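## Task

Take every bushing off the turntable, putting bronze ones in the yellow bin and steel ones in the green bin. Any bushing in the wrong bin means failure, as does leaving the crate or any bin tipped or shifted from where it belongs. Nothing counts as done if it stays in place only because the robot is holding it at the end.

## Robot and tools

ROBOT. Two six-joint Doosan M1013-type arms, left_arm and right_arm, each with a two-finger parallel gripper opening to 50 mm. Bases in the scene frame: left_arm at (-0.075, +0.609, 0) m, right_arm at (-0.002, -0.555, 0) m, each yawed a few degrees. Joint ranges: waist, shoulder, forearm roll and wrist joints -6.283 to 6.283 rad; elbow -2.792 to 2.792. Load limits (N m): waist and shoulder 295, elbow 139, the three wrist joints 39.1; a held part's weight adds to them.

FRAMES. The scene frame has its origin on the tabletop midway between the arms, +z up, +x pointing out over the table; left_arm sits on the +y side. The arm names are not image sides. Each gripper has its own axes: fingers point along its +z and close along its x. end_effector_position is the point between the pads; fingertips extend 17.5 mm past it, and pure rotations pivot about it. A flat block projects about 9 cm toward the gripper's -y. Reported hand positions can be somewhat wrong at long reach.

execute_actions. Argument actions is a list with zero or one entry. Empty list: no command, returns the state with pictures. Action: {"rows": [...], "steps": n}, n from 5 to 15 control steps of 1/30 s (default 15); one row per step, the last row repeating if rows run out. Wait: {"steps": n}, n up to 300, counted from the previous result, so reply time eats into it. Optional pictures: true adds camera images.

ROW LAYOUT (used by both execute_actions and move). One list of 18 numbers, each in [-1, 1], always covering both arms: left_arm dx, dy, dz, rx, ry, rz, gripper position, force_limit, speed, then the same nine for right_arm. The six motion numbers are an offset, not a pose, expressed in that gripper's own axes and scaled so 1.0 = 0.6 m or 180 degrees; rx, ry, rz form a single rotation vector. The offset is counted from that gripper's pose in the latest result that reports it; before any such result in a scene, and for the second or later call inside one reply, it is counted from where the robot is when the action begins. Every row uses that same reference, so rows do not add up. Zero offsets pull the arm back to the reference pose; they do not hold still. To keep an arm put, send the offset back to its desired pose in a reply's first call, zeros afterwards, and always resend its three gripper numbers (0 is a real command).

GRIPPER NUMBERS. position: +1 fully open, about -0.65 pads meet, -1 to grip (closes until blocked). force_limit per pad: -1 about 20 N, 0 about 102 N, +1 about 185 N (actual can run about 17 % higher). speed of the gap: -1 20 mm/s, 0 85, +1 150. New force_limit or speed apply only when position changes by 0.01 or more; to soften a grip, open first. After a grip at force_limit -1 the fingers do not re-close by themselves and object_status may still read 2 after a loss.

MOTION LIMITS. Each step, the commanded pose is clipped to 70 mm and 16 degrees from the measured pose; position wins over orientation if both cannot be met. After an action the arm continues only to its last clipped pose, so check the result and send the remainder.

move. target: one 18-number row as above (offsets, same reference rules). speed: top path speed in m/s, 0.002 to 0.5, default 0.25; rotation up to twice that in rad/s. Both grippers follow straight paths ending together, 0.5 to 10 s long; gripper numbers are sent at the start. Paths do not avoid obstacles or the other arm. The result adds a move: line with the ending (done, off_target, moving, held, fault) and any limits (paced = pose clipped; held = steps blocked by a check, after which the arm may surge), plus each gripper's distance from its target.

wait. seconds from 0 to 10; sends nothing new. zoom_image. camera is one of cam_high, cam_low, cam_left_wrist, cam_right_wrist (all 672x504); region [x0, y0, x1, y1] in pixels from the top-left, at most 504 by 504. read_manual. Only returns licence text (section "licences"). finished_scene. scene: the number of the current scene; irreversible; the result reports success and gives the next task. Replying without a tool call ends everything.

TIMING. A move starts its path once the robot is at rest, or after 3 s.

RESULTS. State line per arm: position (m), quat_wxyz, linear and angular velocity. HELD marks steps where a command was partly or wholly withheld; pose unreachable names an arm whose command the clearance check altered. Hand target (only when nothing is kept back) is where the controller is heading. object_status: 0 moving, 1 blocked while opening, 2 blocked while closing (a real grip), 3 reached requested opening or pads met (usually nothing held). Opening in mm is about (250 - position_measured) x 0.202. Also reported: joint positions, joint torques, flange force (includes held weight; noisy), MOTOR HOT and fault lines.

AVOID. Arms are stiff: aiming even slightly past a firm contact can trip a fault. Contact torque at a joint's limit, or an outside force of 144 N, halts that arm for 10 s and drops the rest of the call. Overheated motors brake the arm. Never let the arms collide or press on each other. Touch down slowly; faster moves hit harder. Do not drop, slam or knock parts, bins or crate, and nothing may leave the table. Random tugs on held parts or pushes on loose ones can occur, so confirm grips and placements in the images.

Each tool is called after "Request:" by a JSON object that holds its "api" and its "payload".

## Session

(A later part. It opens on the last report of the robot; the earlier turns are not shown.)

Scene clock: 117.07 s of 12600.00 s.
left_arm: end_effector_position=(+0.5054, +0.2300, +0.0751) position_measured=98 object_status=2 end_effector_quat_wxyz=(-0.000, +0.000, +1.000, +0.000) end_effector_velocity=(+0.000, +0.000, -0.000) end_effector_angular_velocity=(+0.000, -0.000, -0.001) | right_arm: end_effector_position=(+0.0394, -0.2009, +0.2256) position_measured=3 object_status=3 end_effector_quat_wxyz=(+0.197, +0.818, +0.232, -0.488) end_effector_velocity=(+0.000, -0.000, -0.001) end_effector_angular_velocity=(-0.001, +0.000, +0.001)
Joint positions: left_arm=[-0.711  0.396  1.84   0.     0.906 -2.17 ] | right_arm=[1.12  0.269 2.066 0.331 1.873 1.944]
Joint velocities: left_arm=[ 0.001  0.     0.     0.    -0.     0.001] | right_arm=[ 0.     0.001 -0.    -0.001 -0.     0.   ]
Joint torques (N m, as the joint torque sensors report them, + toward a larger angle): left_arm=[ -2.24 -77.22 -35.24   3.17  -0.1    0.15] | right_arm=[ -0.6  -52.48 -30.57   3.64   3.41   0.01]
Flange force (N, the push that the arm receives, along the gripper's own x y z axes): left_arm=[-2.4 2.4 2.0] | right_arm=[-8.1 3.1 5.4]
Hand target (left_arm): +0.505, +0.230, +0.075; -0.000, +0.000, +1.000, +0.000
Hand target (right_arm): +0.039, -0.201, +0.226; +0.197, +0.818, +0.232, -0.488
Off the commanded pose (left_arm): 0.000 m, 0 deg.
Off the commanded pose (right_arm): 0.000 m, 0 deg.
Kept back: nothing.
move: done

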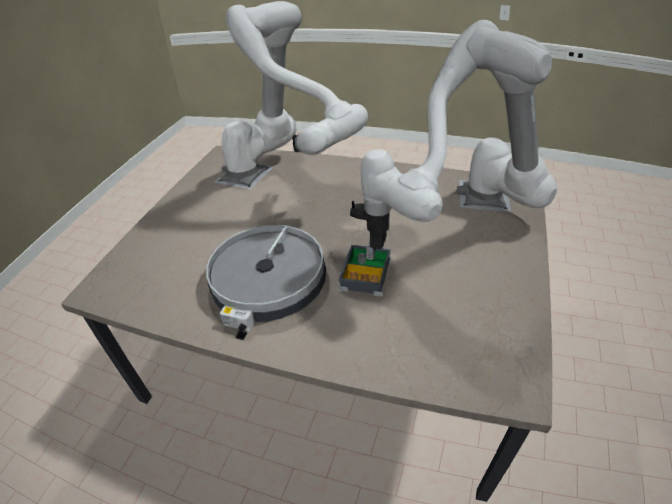

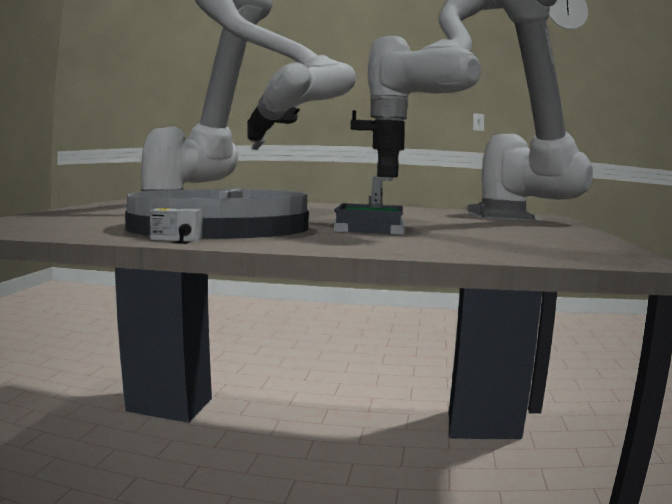

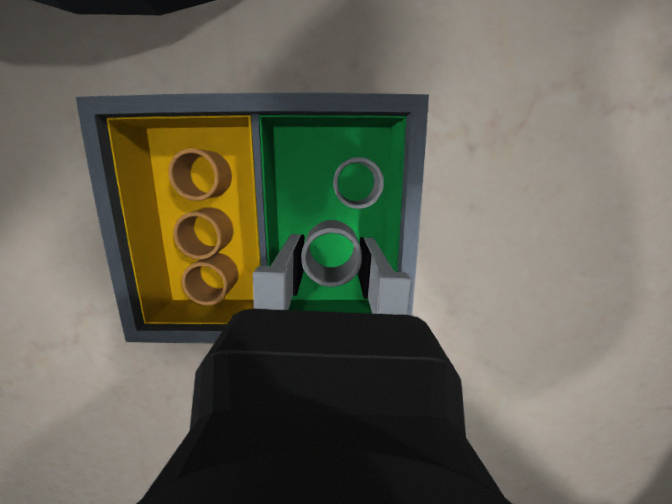

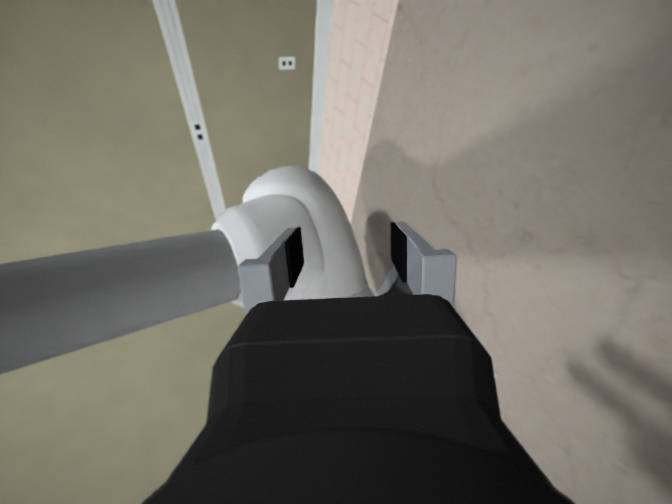

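Request:
{"api": "move", "payload": {"target": [-0.0067, -0.0067, 0.05, 0, 0, 0, -1, -0.5, 0.5, 0, 0, 0, 0, 0, 0, 1, 0, 0], "speed": 0.12}}

Request:
{"api": "move", "payload": {"target": [0, 0, 0.0163, 0, 0, 0, -1, -0.5, 0.5, 0, 0, 0, 0, 0, 0, 1, 0, 0], "speed": 0.05}}

Request:
{"api": "move", "payload": {"target": [0, 0, 0, 0, 0, 0, 0.6, -0.5, 0.5, 0, 0, 0, 0, 0, 0, 1, 0, 0], "speed": 0.1}}

Request:
{"api": "move", "payload": {"target": [0, 0, -0.1278, 0, 0, 0, 0.6, -0.5, 0.5, 0, 0, 0, 0, 0, 0, 1, 0, 0], "speed": 0.3}}

Request:
{"api": "move", "payload": {"target": [-0.0427, -0.545, 0.0083, 0, 0, 0, 1, -0.5, 0.5, 0, 0, 0, 0, 0, 0, 1, 0, 0], "speed": 0.4}}

Scene clock: 119.23 s of 12600.00 s.
left_arm: end_effector_position=(+0.5094, +0.2260, +0.0451) position_measured=98 object_status=2 end_effector_quat_wxyz=(-0.000, +0.000, +1.000, +0.000) end_effector_velocity=(-0.000, -0.000, -0.001) end_effector_angular_velocity=(+0.000, +0.001, -0.001) | right_arm: end_effector_position=(+0.0394, -0.2009, +0.2256) position_measured=3 object_status=3 end_effector_quat_wxyz=(+0.197, +0.818, +0.232, -0.488) end_effector_velocity=(+0.000, -0.000, -0.000) end_effector_angular_velocity=(-0.002, +0.000, +0.001)
Joint positions: left_arm=[-0.713  0.435  1.848  0.     0.859 -2.171] | right_arm=[1.12  0.269 2.066 0.331 1.873 1.944]
Joint velocities: left_arm=[-0.     0.001  0.    -0.    -0.001  0.001] | right_arm=[-0.     0.001  0.    -0.001  0.001 -0.   ]
Joint torques (N m, as the joint torque sensors report them, + toward a larger angle): left_arm=[ -2.06 -77.87 -34.09   3.16  -0.27   0.4 ] | right_arm=[ -0.48 -54.06 -30.42   3.78   3.5   -0.01]
Flange force (N, the push that the arm receives, along the gripper's own x y z axes): left_arm=[0.1 2.7 0.7] | right_arm=[-5.3 2.3 4.3]
Hand target (left_arm): +0.509, +0.226, +0.045; -0.000, +0.000, +1.000, +0.000
Hand target (right_arm): +0.039, -0.201, +0.226; +0.197, +0.818, +0.232, -0.488
Off the commanded pose (left_arm): 0.000 m, 0 deg.
Off the commanded pose (right_arm): 0.000 m, 0 deg.
Kept back: nothing.
move: done

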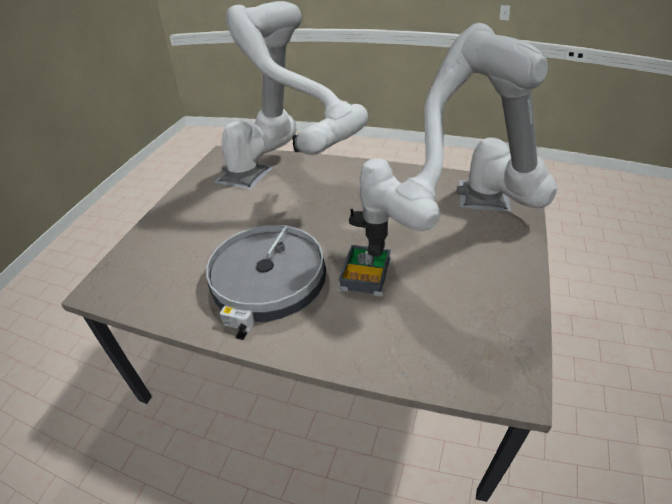

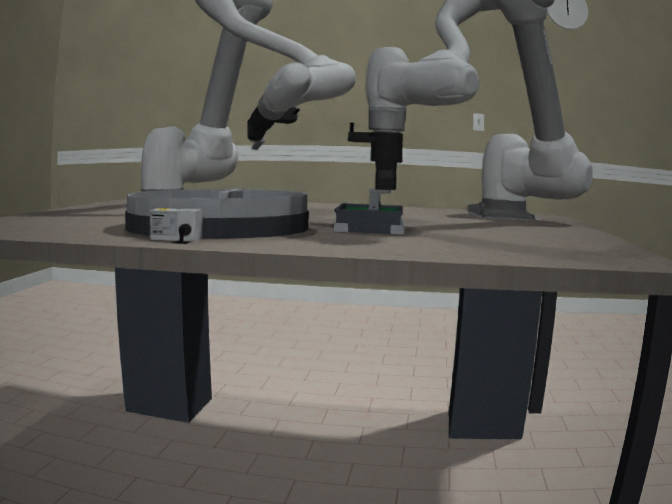

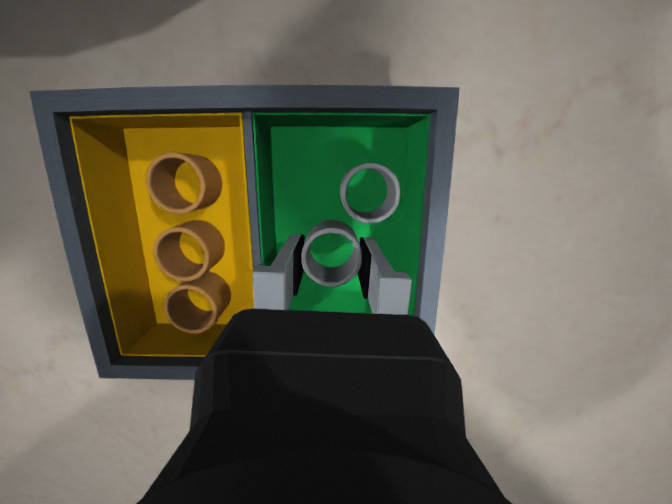

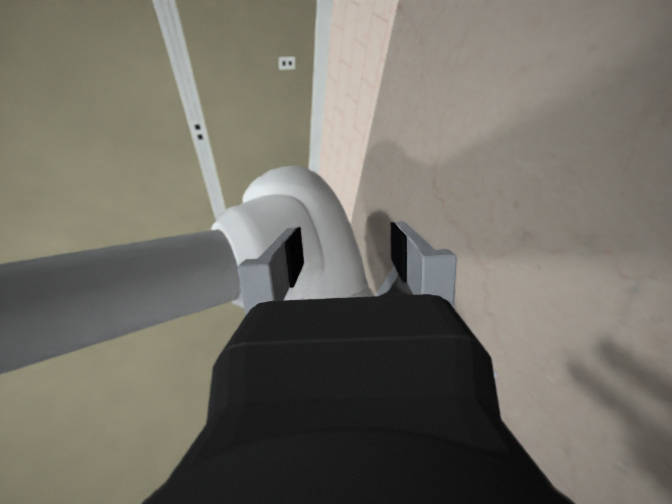

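Scene clock: 119.93 s of 12600.00 s.
left_arm: end_effector_position=(+0.5094, +0.2260, +0.0353) position_measured=98 object_status=2 end_effector_quat_wxyz=(-0.000, +0.000, +1.000, +0.000) end_effector_velocity=(-0.001, -0.000, +0.000) end_effector_angular_velocity=(+0.000, +0.000, +0.000) | right_arm: end_effector_position=(+0.0394, -0.2009, +0.2256) position_measured=3 object_status=3 end_effector_quat_wxyz=(+0.197, +0.818, +0.232, -0.488) end_effector_velocity=(-0.000, +0.000, +0.000) end_effector_angular_velocity=(+0.002, -0.000, -0.002)
Joint positions: left_arm=[-0.713  0.446  1.854  0.     0.842 -2.171] | right_arm=[1.12  0.269 2.066 0.331 1.873 1.944]
Joint velocities: left_arm=[-0.002 -0.001  0.001 -0.    -0.    -0.002] | right_arm=[-0.    -0.001 -0.     0.001 -0.001  0.   ]
Joint torques (N m, as the joint torque sensors report them, + toward a larger angle): left_arm=[ -2.67 -78.68 -33.73   2.84  -0.21   0.33] | right_arm=[ -1.56 -53.55 -30.8    3.73   3.55   0.19]
Flange force (N, the push that the arm receives, along the gripper's own x y z axes): left_arm=[0.0 3.5 0.3] | right_arm=[-6.7 1.4 5.9]
Hand target (left_arm): +0.509, +0.226, +0.035; -0.000, +0.000, +1.000, +0.000
Hand target (right_arm): +0.039, -0.201, +0.226; +0.197, +0.818, +0.232, -0.488
Off the commanded pose (left_arm): 0.000 m, 0 deg.
Off the commanded pose (right_arm): 0.000 m, 0 deg.
Kept back: nothing.
move: done

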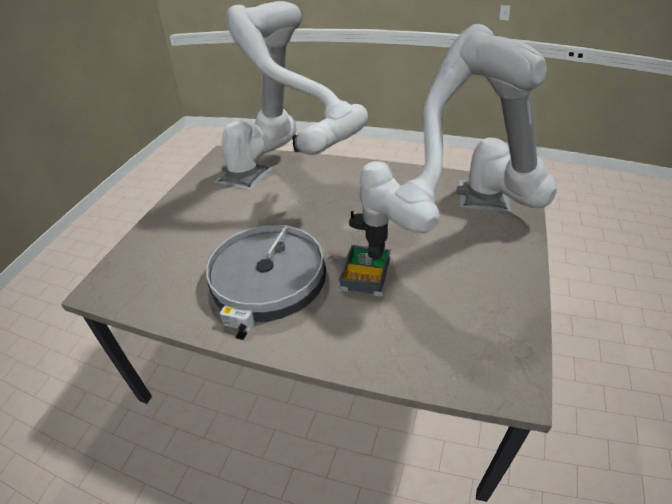

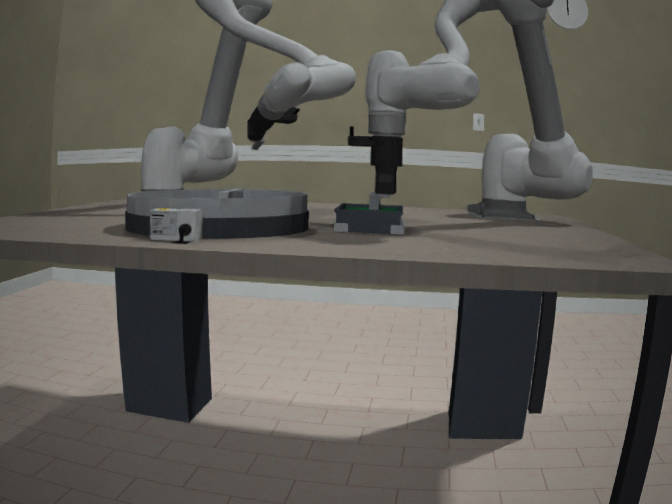

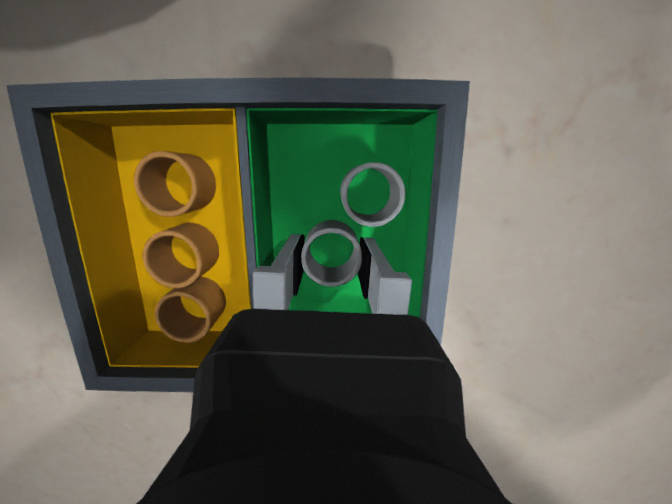

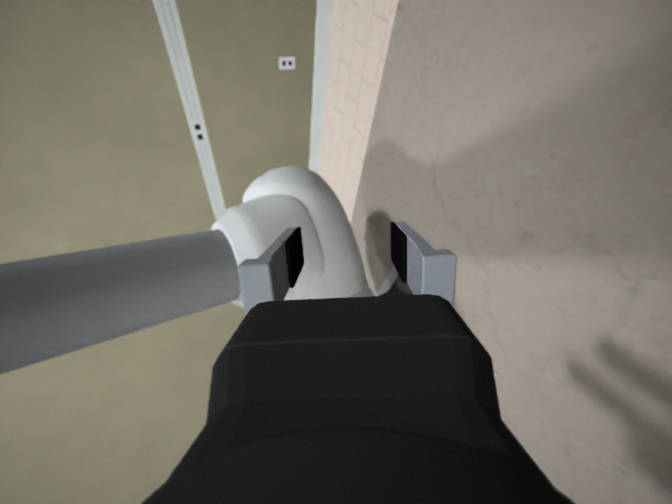

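Scene clock: 120.43 s of 12600.00 s.
left_arm: end_effector_position=(+0.5094, +0.2260, +0.0353) position_measured=63 object_status=3 end_effector_quat_wxyz=(-0.000, +0.000, +1.000, +0.000) end_effector_velocity=(+0.000, -0.000, -0.000) end_effector_angular_velocity=(-0.000, -0.000, +0.001) | right_arm: end_effector_position=(+0.0394, -0.2009, +0.2256) position_measured=3 object_status=3 end_effector_quat_wxyz=(+0.197, +0.818, +0.232, -0.488) end_effector_velocity=(+0.000, -0.000, -0.000) end_effector_angular_velocity=(-0.001, -0.001, +0.001)
Joint positions: left_arm=[-0.713  0.446  1.854  0.     0.842 -2.171] | right_arm=[1.12  0.269 2.066 0.331 1.873 1.944]
Joint velocities: left_arm=[-0.     0.    -0.     0.    -0.    -0.001] | right_arm=[ 0.     0.001  0.    -0.002 -0.001  0.   ]
Joint torques (N m, as the joint torque sensors report them, + toward a larger angle): left_arm=[ -3.2  -77.38 -33.32   3.19  -0.08   0.24] | right_arm=[ -1.35 -53.2  -30.19   3.5    3.33   0.07]
Flange force (N, the push that the arm receives, along the gripper's own x y z axes): left_arm=[-0.4 4.5 -0.4] | right_arm=[-7.7 1.1 4.7]
Hand target (left_arm): +0.509, +0.226, +0.035; -0.000, +0.000, +1.000, +0.000
Hand target (right_arm): +0.039, -0.201, +0.226; +0.197, +0.818, +0.232, -0.488
Off the commanded pose (left_arm): 0.000 m, 0 deg.
Off the commanded pose (right_arm): 0.000 m, 0 deg.
Kept back: nothing.
move: done

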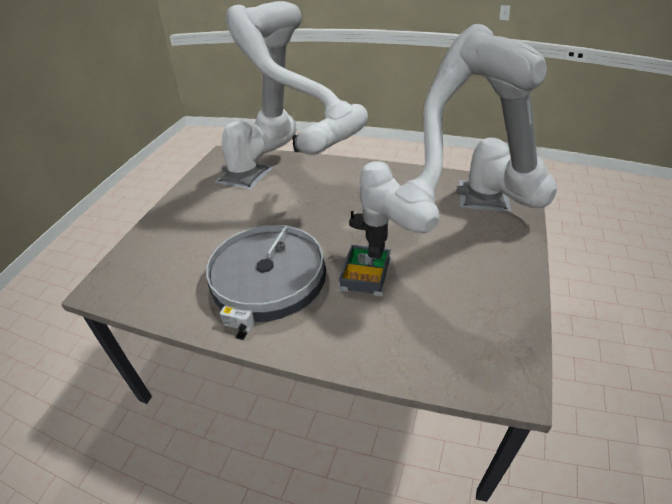

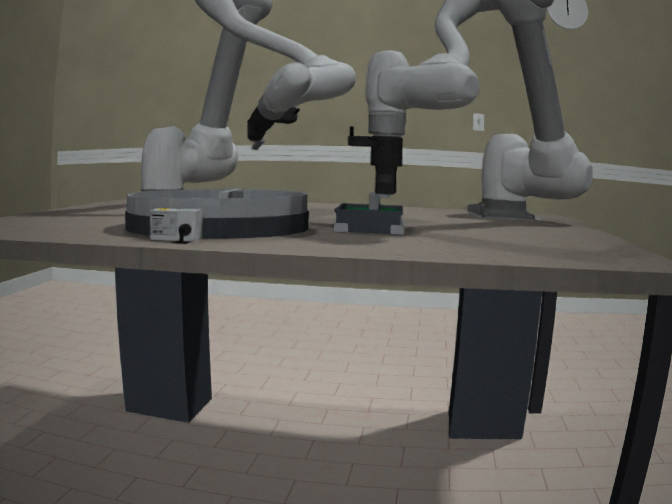

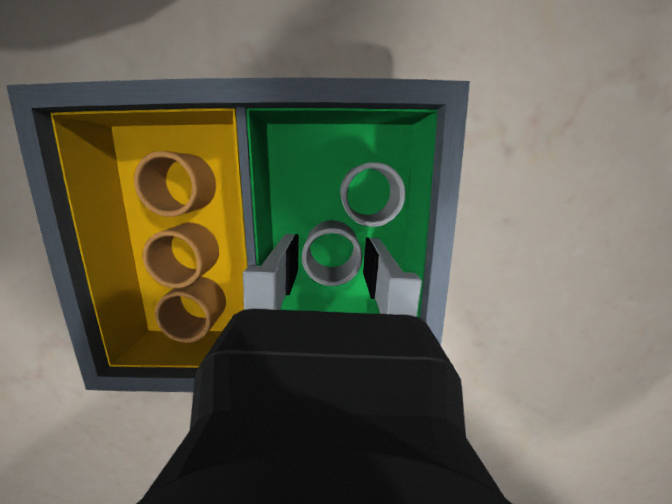

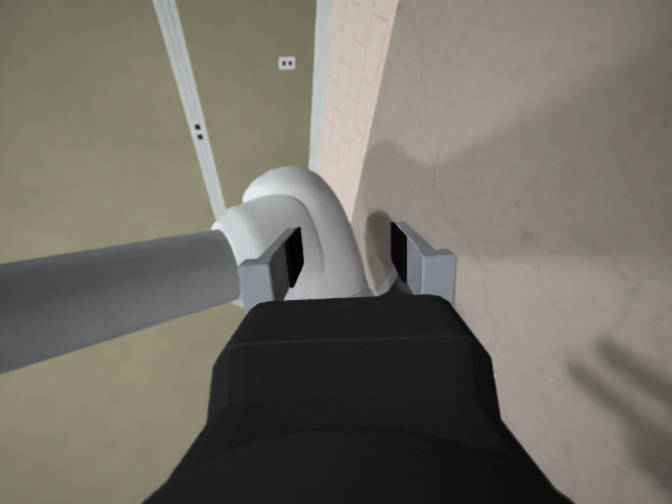

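Scene clock: 121.20 s of 12600.00 s.
left_arm: end_effector_position=(+0.5094, +0.2260, +0.1120) position_measured=63 object_status=3 end_effector_quat_wxyz=(-0.000, +0.000, +1.000, +0.000) end_effector_velocity=(-0.000, +0.000, +0.000) end_effector_angular_velocity=(+0.000, +0.000, +0.001) | right_arm: end_effector_position=(+0.0394, -0.2009, +0.2256) position_measured=3 object_status=3 end_effector_quat_wxyz=(+0.197, +0.818, +0.232, -0.488) end_effector_velocity=(-0.000, +0.000, +0.000) end_effector_angular_velocity=(+0.000, +0.001, -0.001)
Joint positions: left_arm=[-0.713  0.368  1.802  0.     0.973 -2.171] | right_arm=[1.12  0.269 2.066 0.331 1.873 1.944]
Joint velocities: left_arm=[-0.     0.    -0.     0.     0.001 -0.001] | right_arm=[-0.     0.    -0.     0.002  0.    -0.   ]
Joint torques (N m, as the joint torque sensors report them, + toward a larger angle): left_arm=[ -2.81 -75.08 -36.91   3.18  -0.19   0.29] | right_arm=[ -0.39 -53.59 -30.38   3.59   3.28   0.04]
Flange force (N, the push that the arm receives, along the gripper's own x y z axes): left_arm=[-2.2 3.1 1.6] | right_arm=[-6.4 2.7 4.1]
Hand target (left_arm): +0.509, +0.226, +0.112; -0.000, +0.000, +1.000, +0.000
Hand target (right_arm): +0.039, -0.201, +0.226; +0.197, +0.818, +0.232, -0.488
Off the commanded pose (left_arm): 0.000 m, 0 deg.
Off the commanded pose (right_arm): 0.000 m, 0 deg.
Kept back: nothing.
move: done

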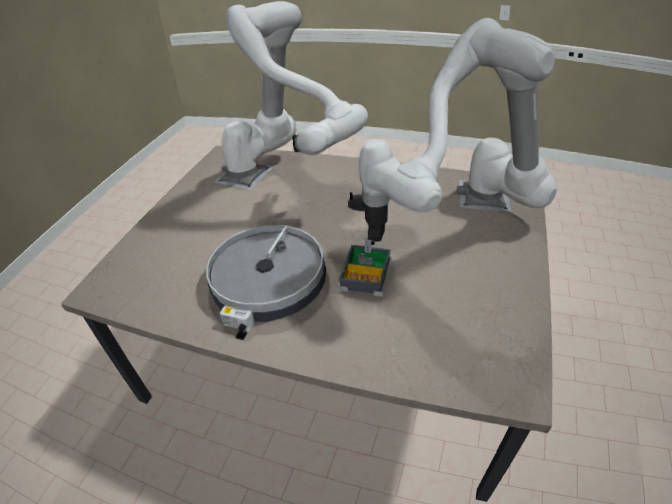

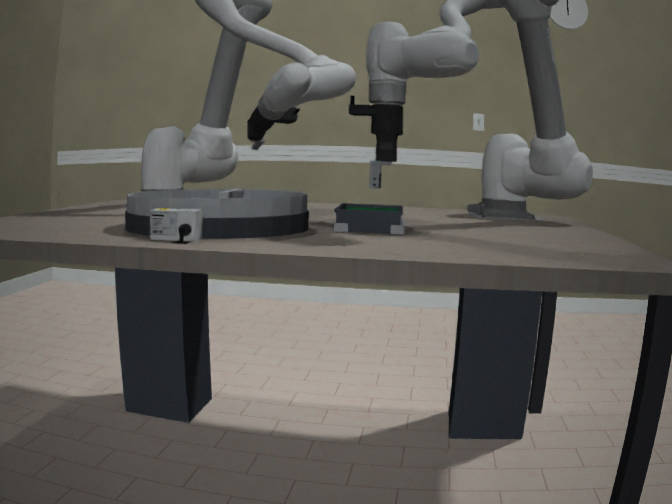

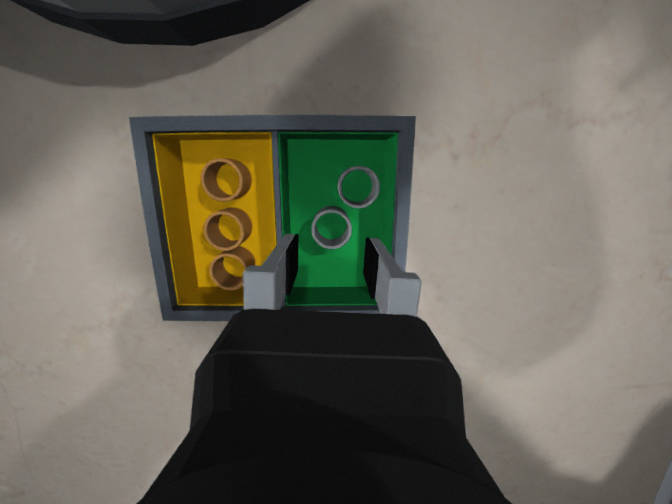

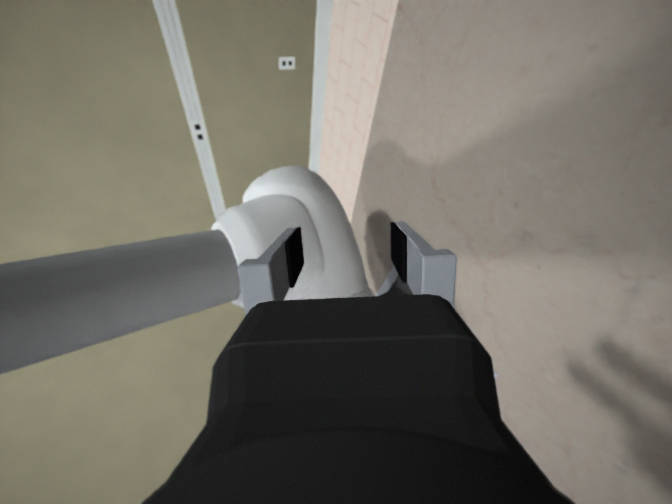

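Scene clock: 122.53 s of 12600.00 s.
left_arm: end_effector_position=(+0.5347, -0.1010, +0.1070) position_measured=3 object_status=3 end_effector_quat_wxyz=(-0.000, -0.000, +1.000, +0.000) end_effector_velocity=(+0.000, -0.001, +0.001) end_effector_angular_velocity=(-0.001, -0.001, -0.001) | right_arm: end_effector_position=(+0.0394, -0.2009, +0.2256) position_measured=3 object_status=3 end_effector_quat_wxyz=(+0.197, +0.818, +0.232, -0.488) end_effector_velocity=(-0.000, -0.000, +0.001) end_effector_angular_velocity=(+0.000, -0.000, +0.001)
Joint positions: left_arm=[-0.993  0.702  1.263 -0.     1.177 -2.452] | right_arm=[1.12  0.269 2.066 0.331 1.873 1.944]
Joint velocities: left_arm=[-0.    -0.    -0.002  0.     0.     0.001] | right_arm=[ 0.    -0.001  0.    -0.     0.001 -0.   ]
Joint torques (N m, as the joint torque sensors report them, + toward a larger angle): left_arm=[  -1.48 -110.54  -40.38    3.91   -0.1     0.26] | right_arm=[ -0.81 -53.91 -30.69   3.61   3.38  -0.09]
Flange force (N, the push that the arm receives, along the gripper's own x y z axes): left_arm=[-3.1 -0.7 0.4] | right_arm=[-6.8 2.0 5.1]
Hand target (left_arm): +0.535, -0.101, +0.107; -0.000, +0.000, +1.000, +0.000
Hand target (right_arm): +0.039, -0.201, +0.226; +0.197, +0.818, +0.232, -0.488
Off the commanded pose (left_arm): 0.000 m, 0 deg.
Off the commanded pose (right_arm): 0.000 m, 0 deg.
Kept back: nothing.
move: done

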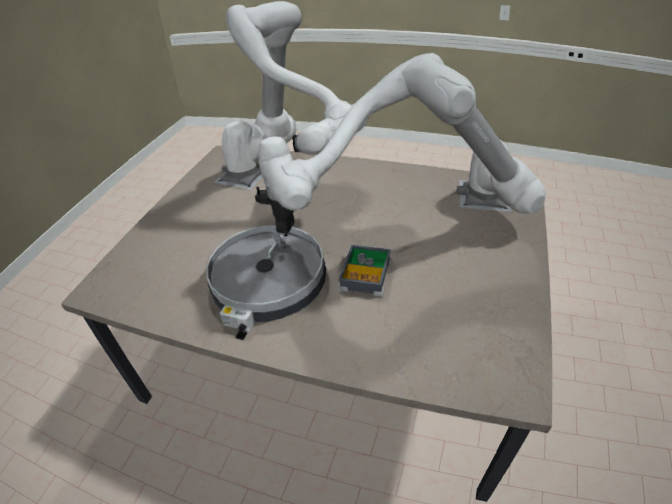

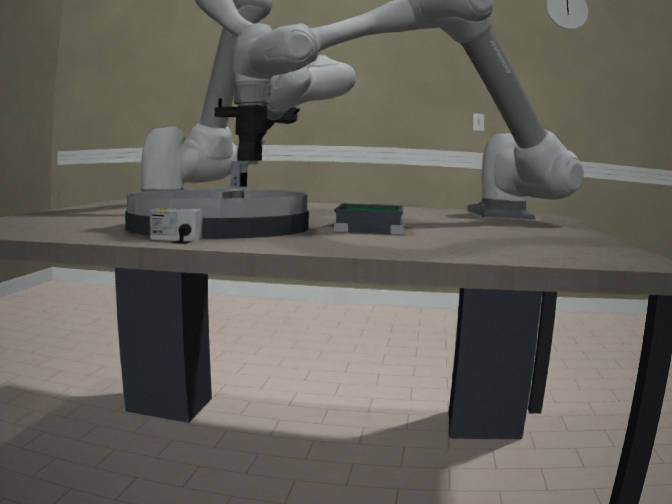

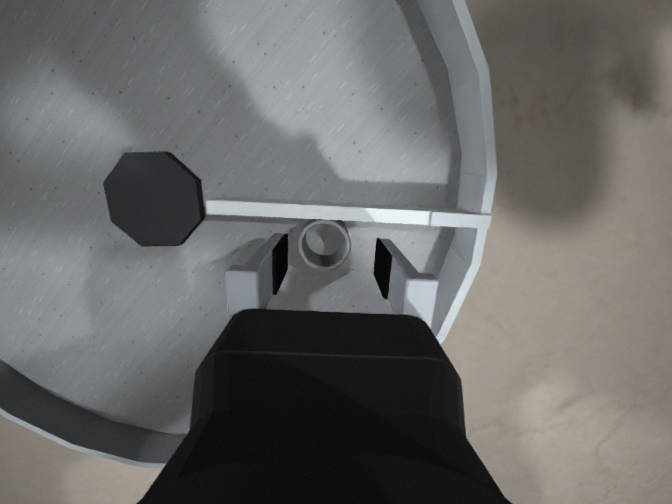

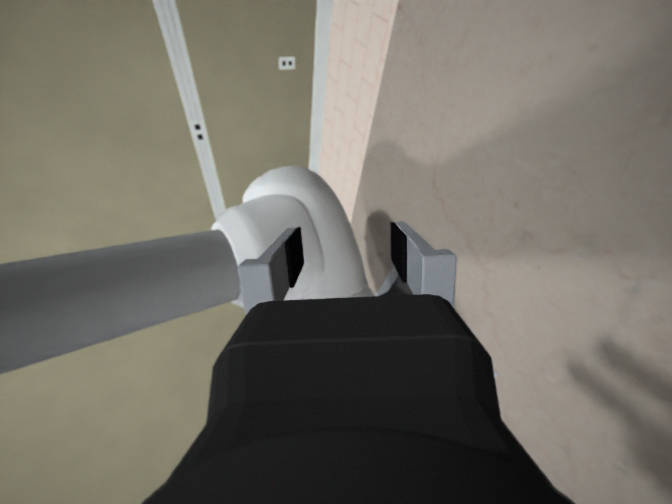

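Request:
{"api": "move", "payload": {"target": [0, 0, 0.043, 0, 0, 0, 1, -0.5, 0.5, 0, 0, 0, 0, 0, 0, 1, 0, 0], "speed": 0.1}}

Request:
{"api": "move", "payload": {"target": [0, 0, 0, 0, 0, 0, -1, -0.5, 0.5, 0, 0, 0, 0, 0, 0, 1, 0, 0], "speed": 0.1}}

Scene clock: 123.50 s of 12600.00 s.
left_arm: end_effector_position=(+0.5347, -0.1010, +0.0813) position_measured=3 object_status=3 end_effector_quat_wxyz=(-0.000, +0.000, +1.000, +0.000) end_effector_velocity=(-0.001, +0.000, -0.001) end_effector_angular_velocity=(+0.001, +0.001, +0.000) | right_arm: end_effector_position=(+0.0394, -0.2009, +0.2256) position_measured=3 object_status=3 end_effector_quat_wxyz=(+0.197, +0.818, +0.232, -0.488) end_effector_velocity=(-0.000, +0.000, +0.000) end_effector_angular_velocity=(+0.000, +0.001, -0.001)
Joint positions: left_arm=[-0.993  0.72   1.282 -0.     1.14  -2.452] | right_arm=[1.12  0.269 2.066 0.331 1.873 1.944]
Joint velocities: left_arm=[-0.     0.     0.001 -0.    -0.    -0.   ] | right_arm=[-0.    -0.     0.     0.001  0.    -0.   ]
Joint torques (N m, as the joint torque sensors report them, + toward a larger angle): left_arm=[  -2.11 -109.33  -40.25    3.61   -0.08    0.26] | right_arm=[ -1.37 -54.23 -30.22   3.89   3.32   0.09]
Flange force (N, the push that the arm receives, along the gripper's own x y z axes): left_arm=[-0.2 2.5 0.0] | right_arm=[-6.0 1.0 4.0]
Hand target (left_arm): +0.535, -0.101, +0.081; -0.000, +0.000, +1.000, +0.000
Hand target (right_arm): +0.039, -0.201, +0.226; +0.197, +0.818, +0.232, -0.488
Off the commanded pose (left_arm): 0.000 m, 0 deg.
Off the commanded pose (right_arm): 0.000 m, 0 deg.
Kept back: nothing.
move: done

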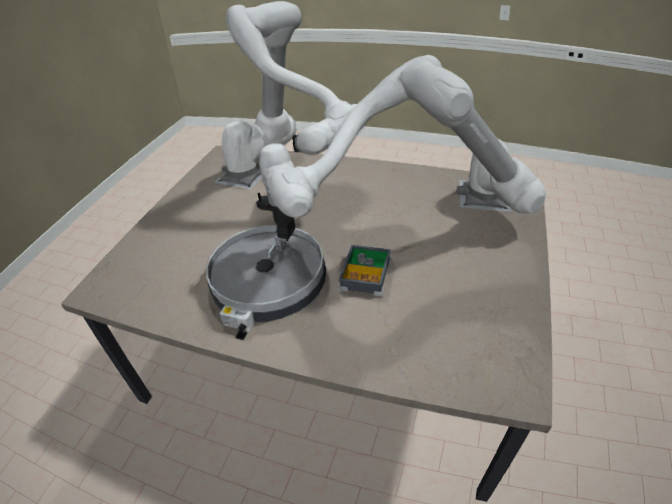

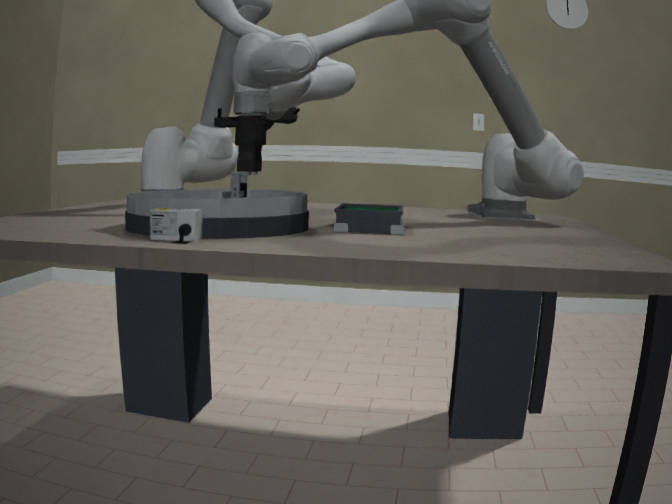

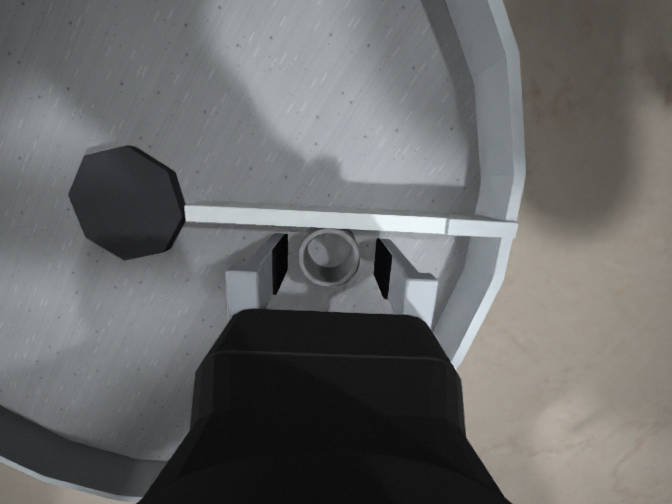

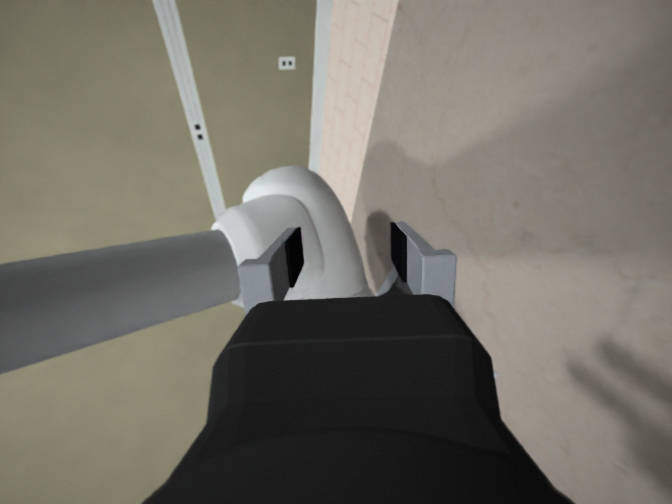

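Scene clock: 124.00 s of 12600.00 s.
left_arm: end_effector_position=(+0.5347, -0.1010, +0.0813) position_measured=98 object_status=2 end_effector_quat_wxyz=(-0.000, +0.000, +1.000, +0.000) end_effector_velocity=(-0.001, -0.001, -0.000) end_effector_angular_velocity=(+0.000, +0.000, -0.001) | right_arm: end_effector_position=(+0.0394, -0.2009, +0.2256) position_measured=3 object_status=3 end_effector_quat_wxyz=(+0.197, +0.818, +0.232, -0.488) end_effector_velocity=(-0.000, +0.001, -0.000) end_effector_angular_velocity=(-0.001, +0.003, -0.002)
Joint positions: left_arm=[-0.993  0.72   1.282 -0.     1.14  -2.452] | right_arm=[1.12  0.269 2.066 0.331 1.873 1.944]
Joint velocities: left_arm=[-0.001  0.     0.     0.     0.    -0.   ] | right_arm=[0.    0.002 0.    0.003 0.001 0.   ]
Joint torques (N m, as the joint torque sensors report them, + toward a larger angle): left_arm=[  -1.73 -110.38  -40.54    3.53   -0.21    0.25] | right_arm=[ -0.71 -53.18 -30.37   3.57   3.43   0.08]
Flange force (N, the push that the arm receives, along the gripper's own x y z axes): left_arm=[-1.0 1.2 1.4] | right_arm=[-6.5 2.2 4.6]
Hand target (left_arm): +0.535, -0.101, +0.081; -0.000, +0.000, +1.000, +0.000
Hand target (right_arm): +0.039, -0.201, +0.226; +0.197, +0.818, +0.232, -0.488
Off the commanded pose (left_arm): 0.000 m, 0 deg.
Off the commanded pose (right_arm): 0.000 m, 0 deg.
Kept back: nothing.
move: done

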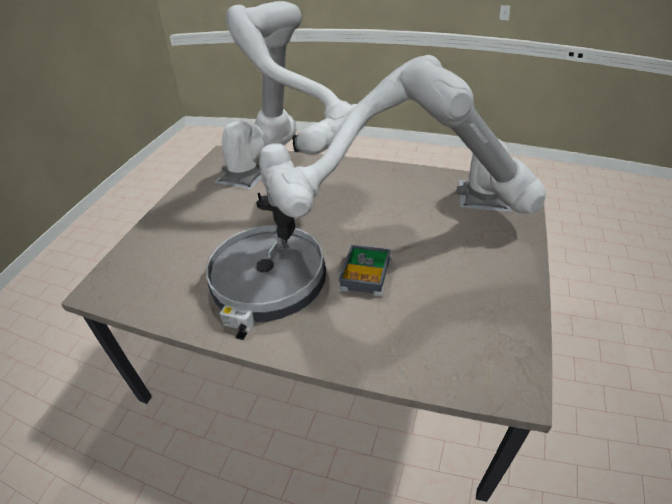

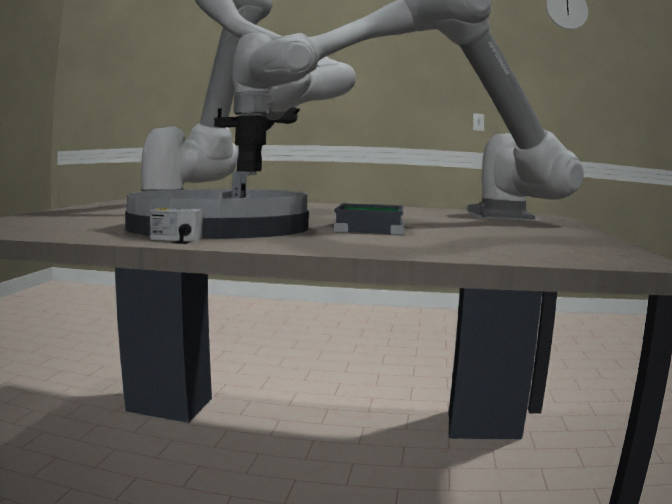

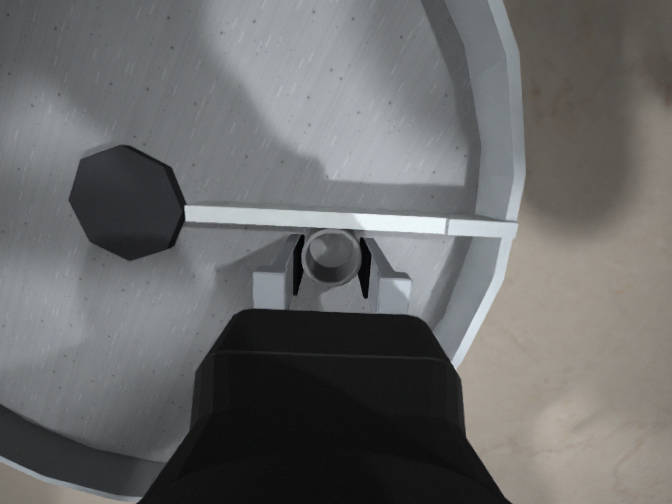

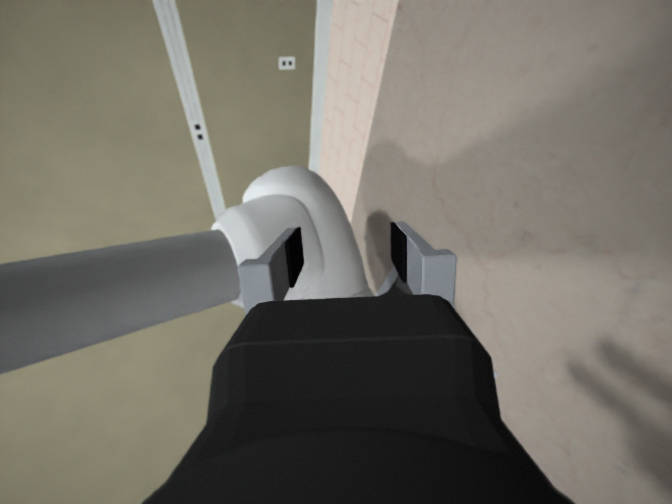

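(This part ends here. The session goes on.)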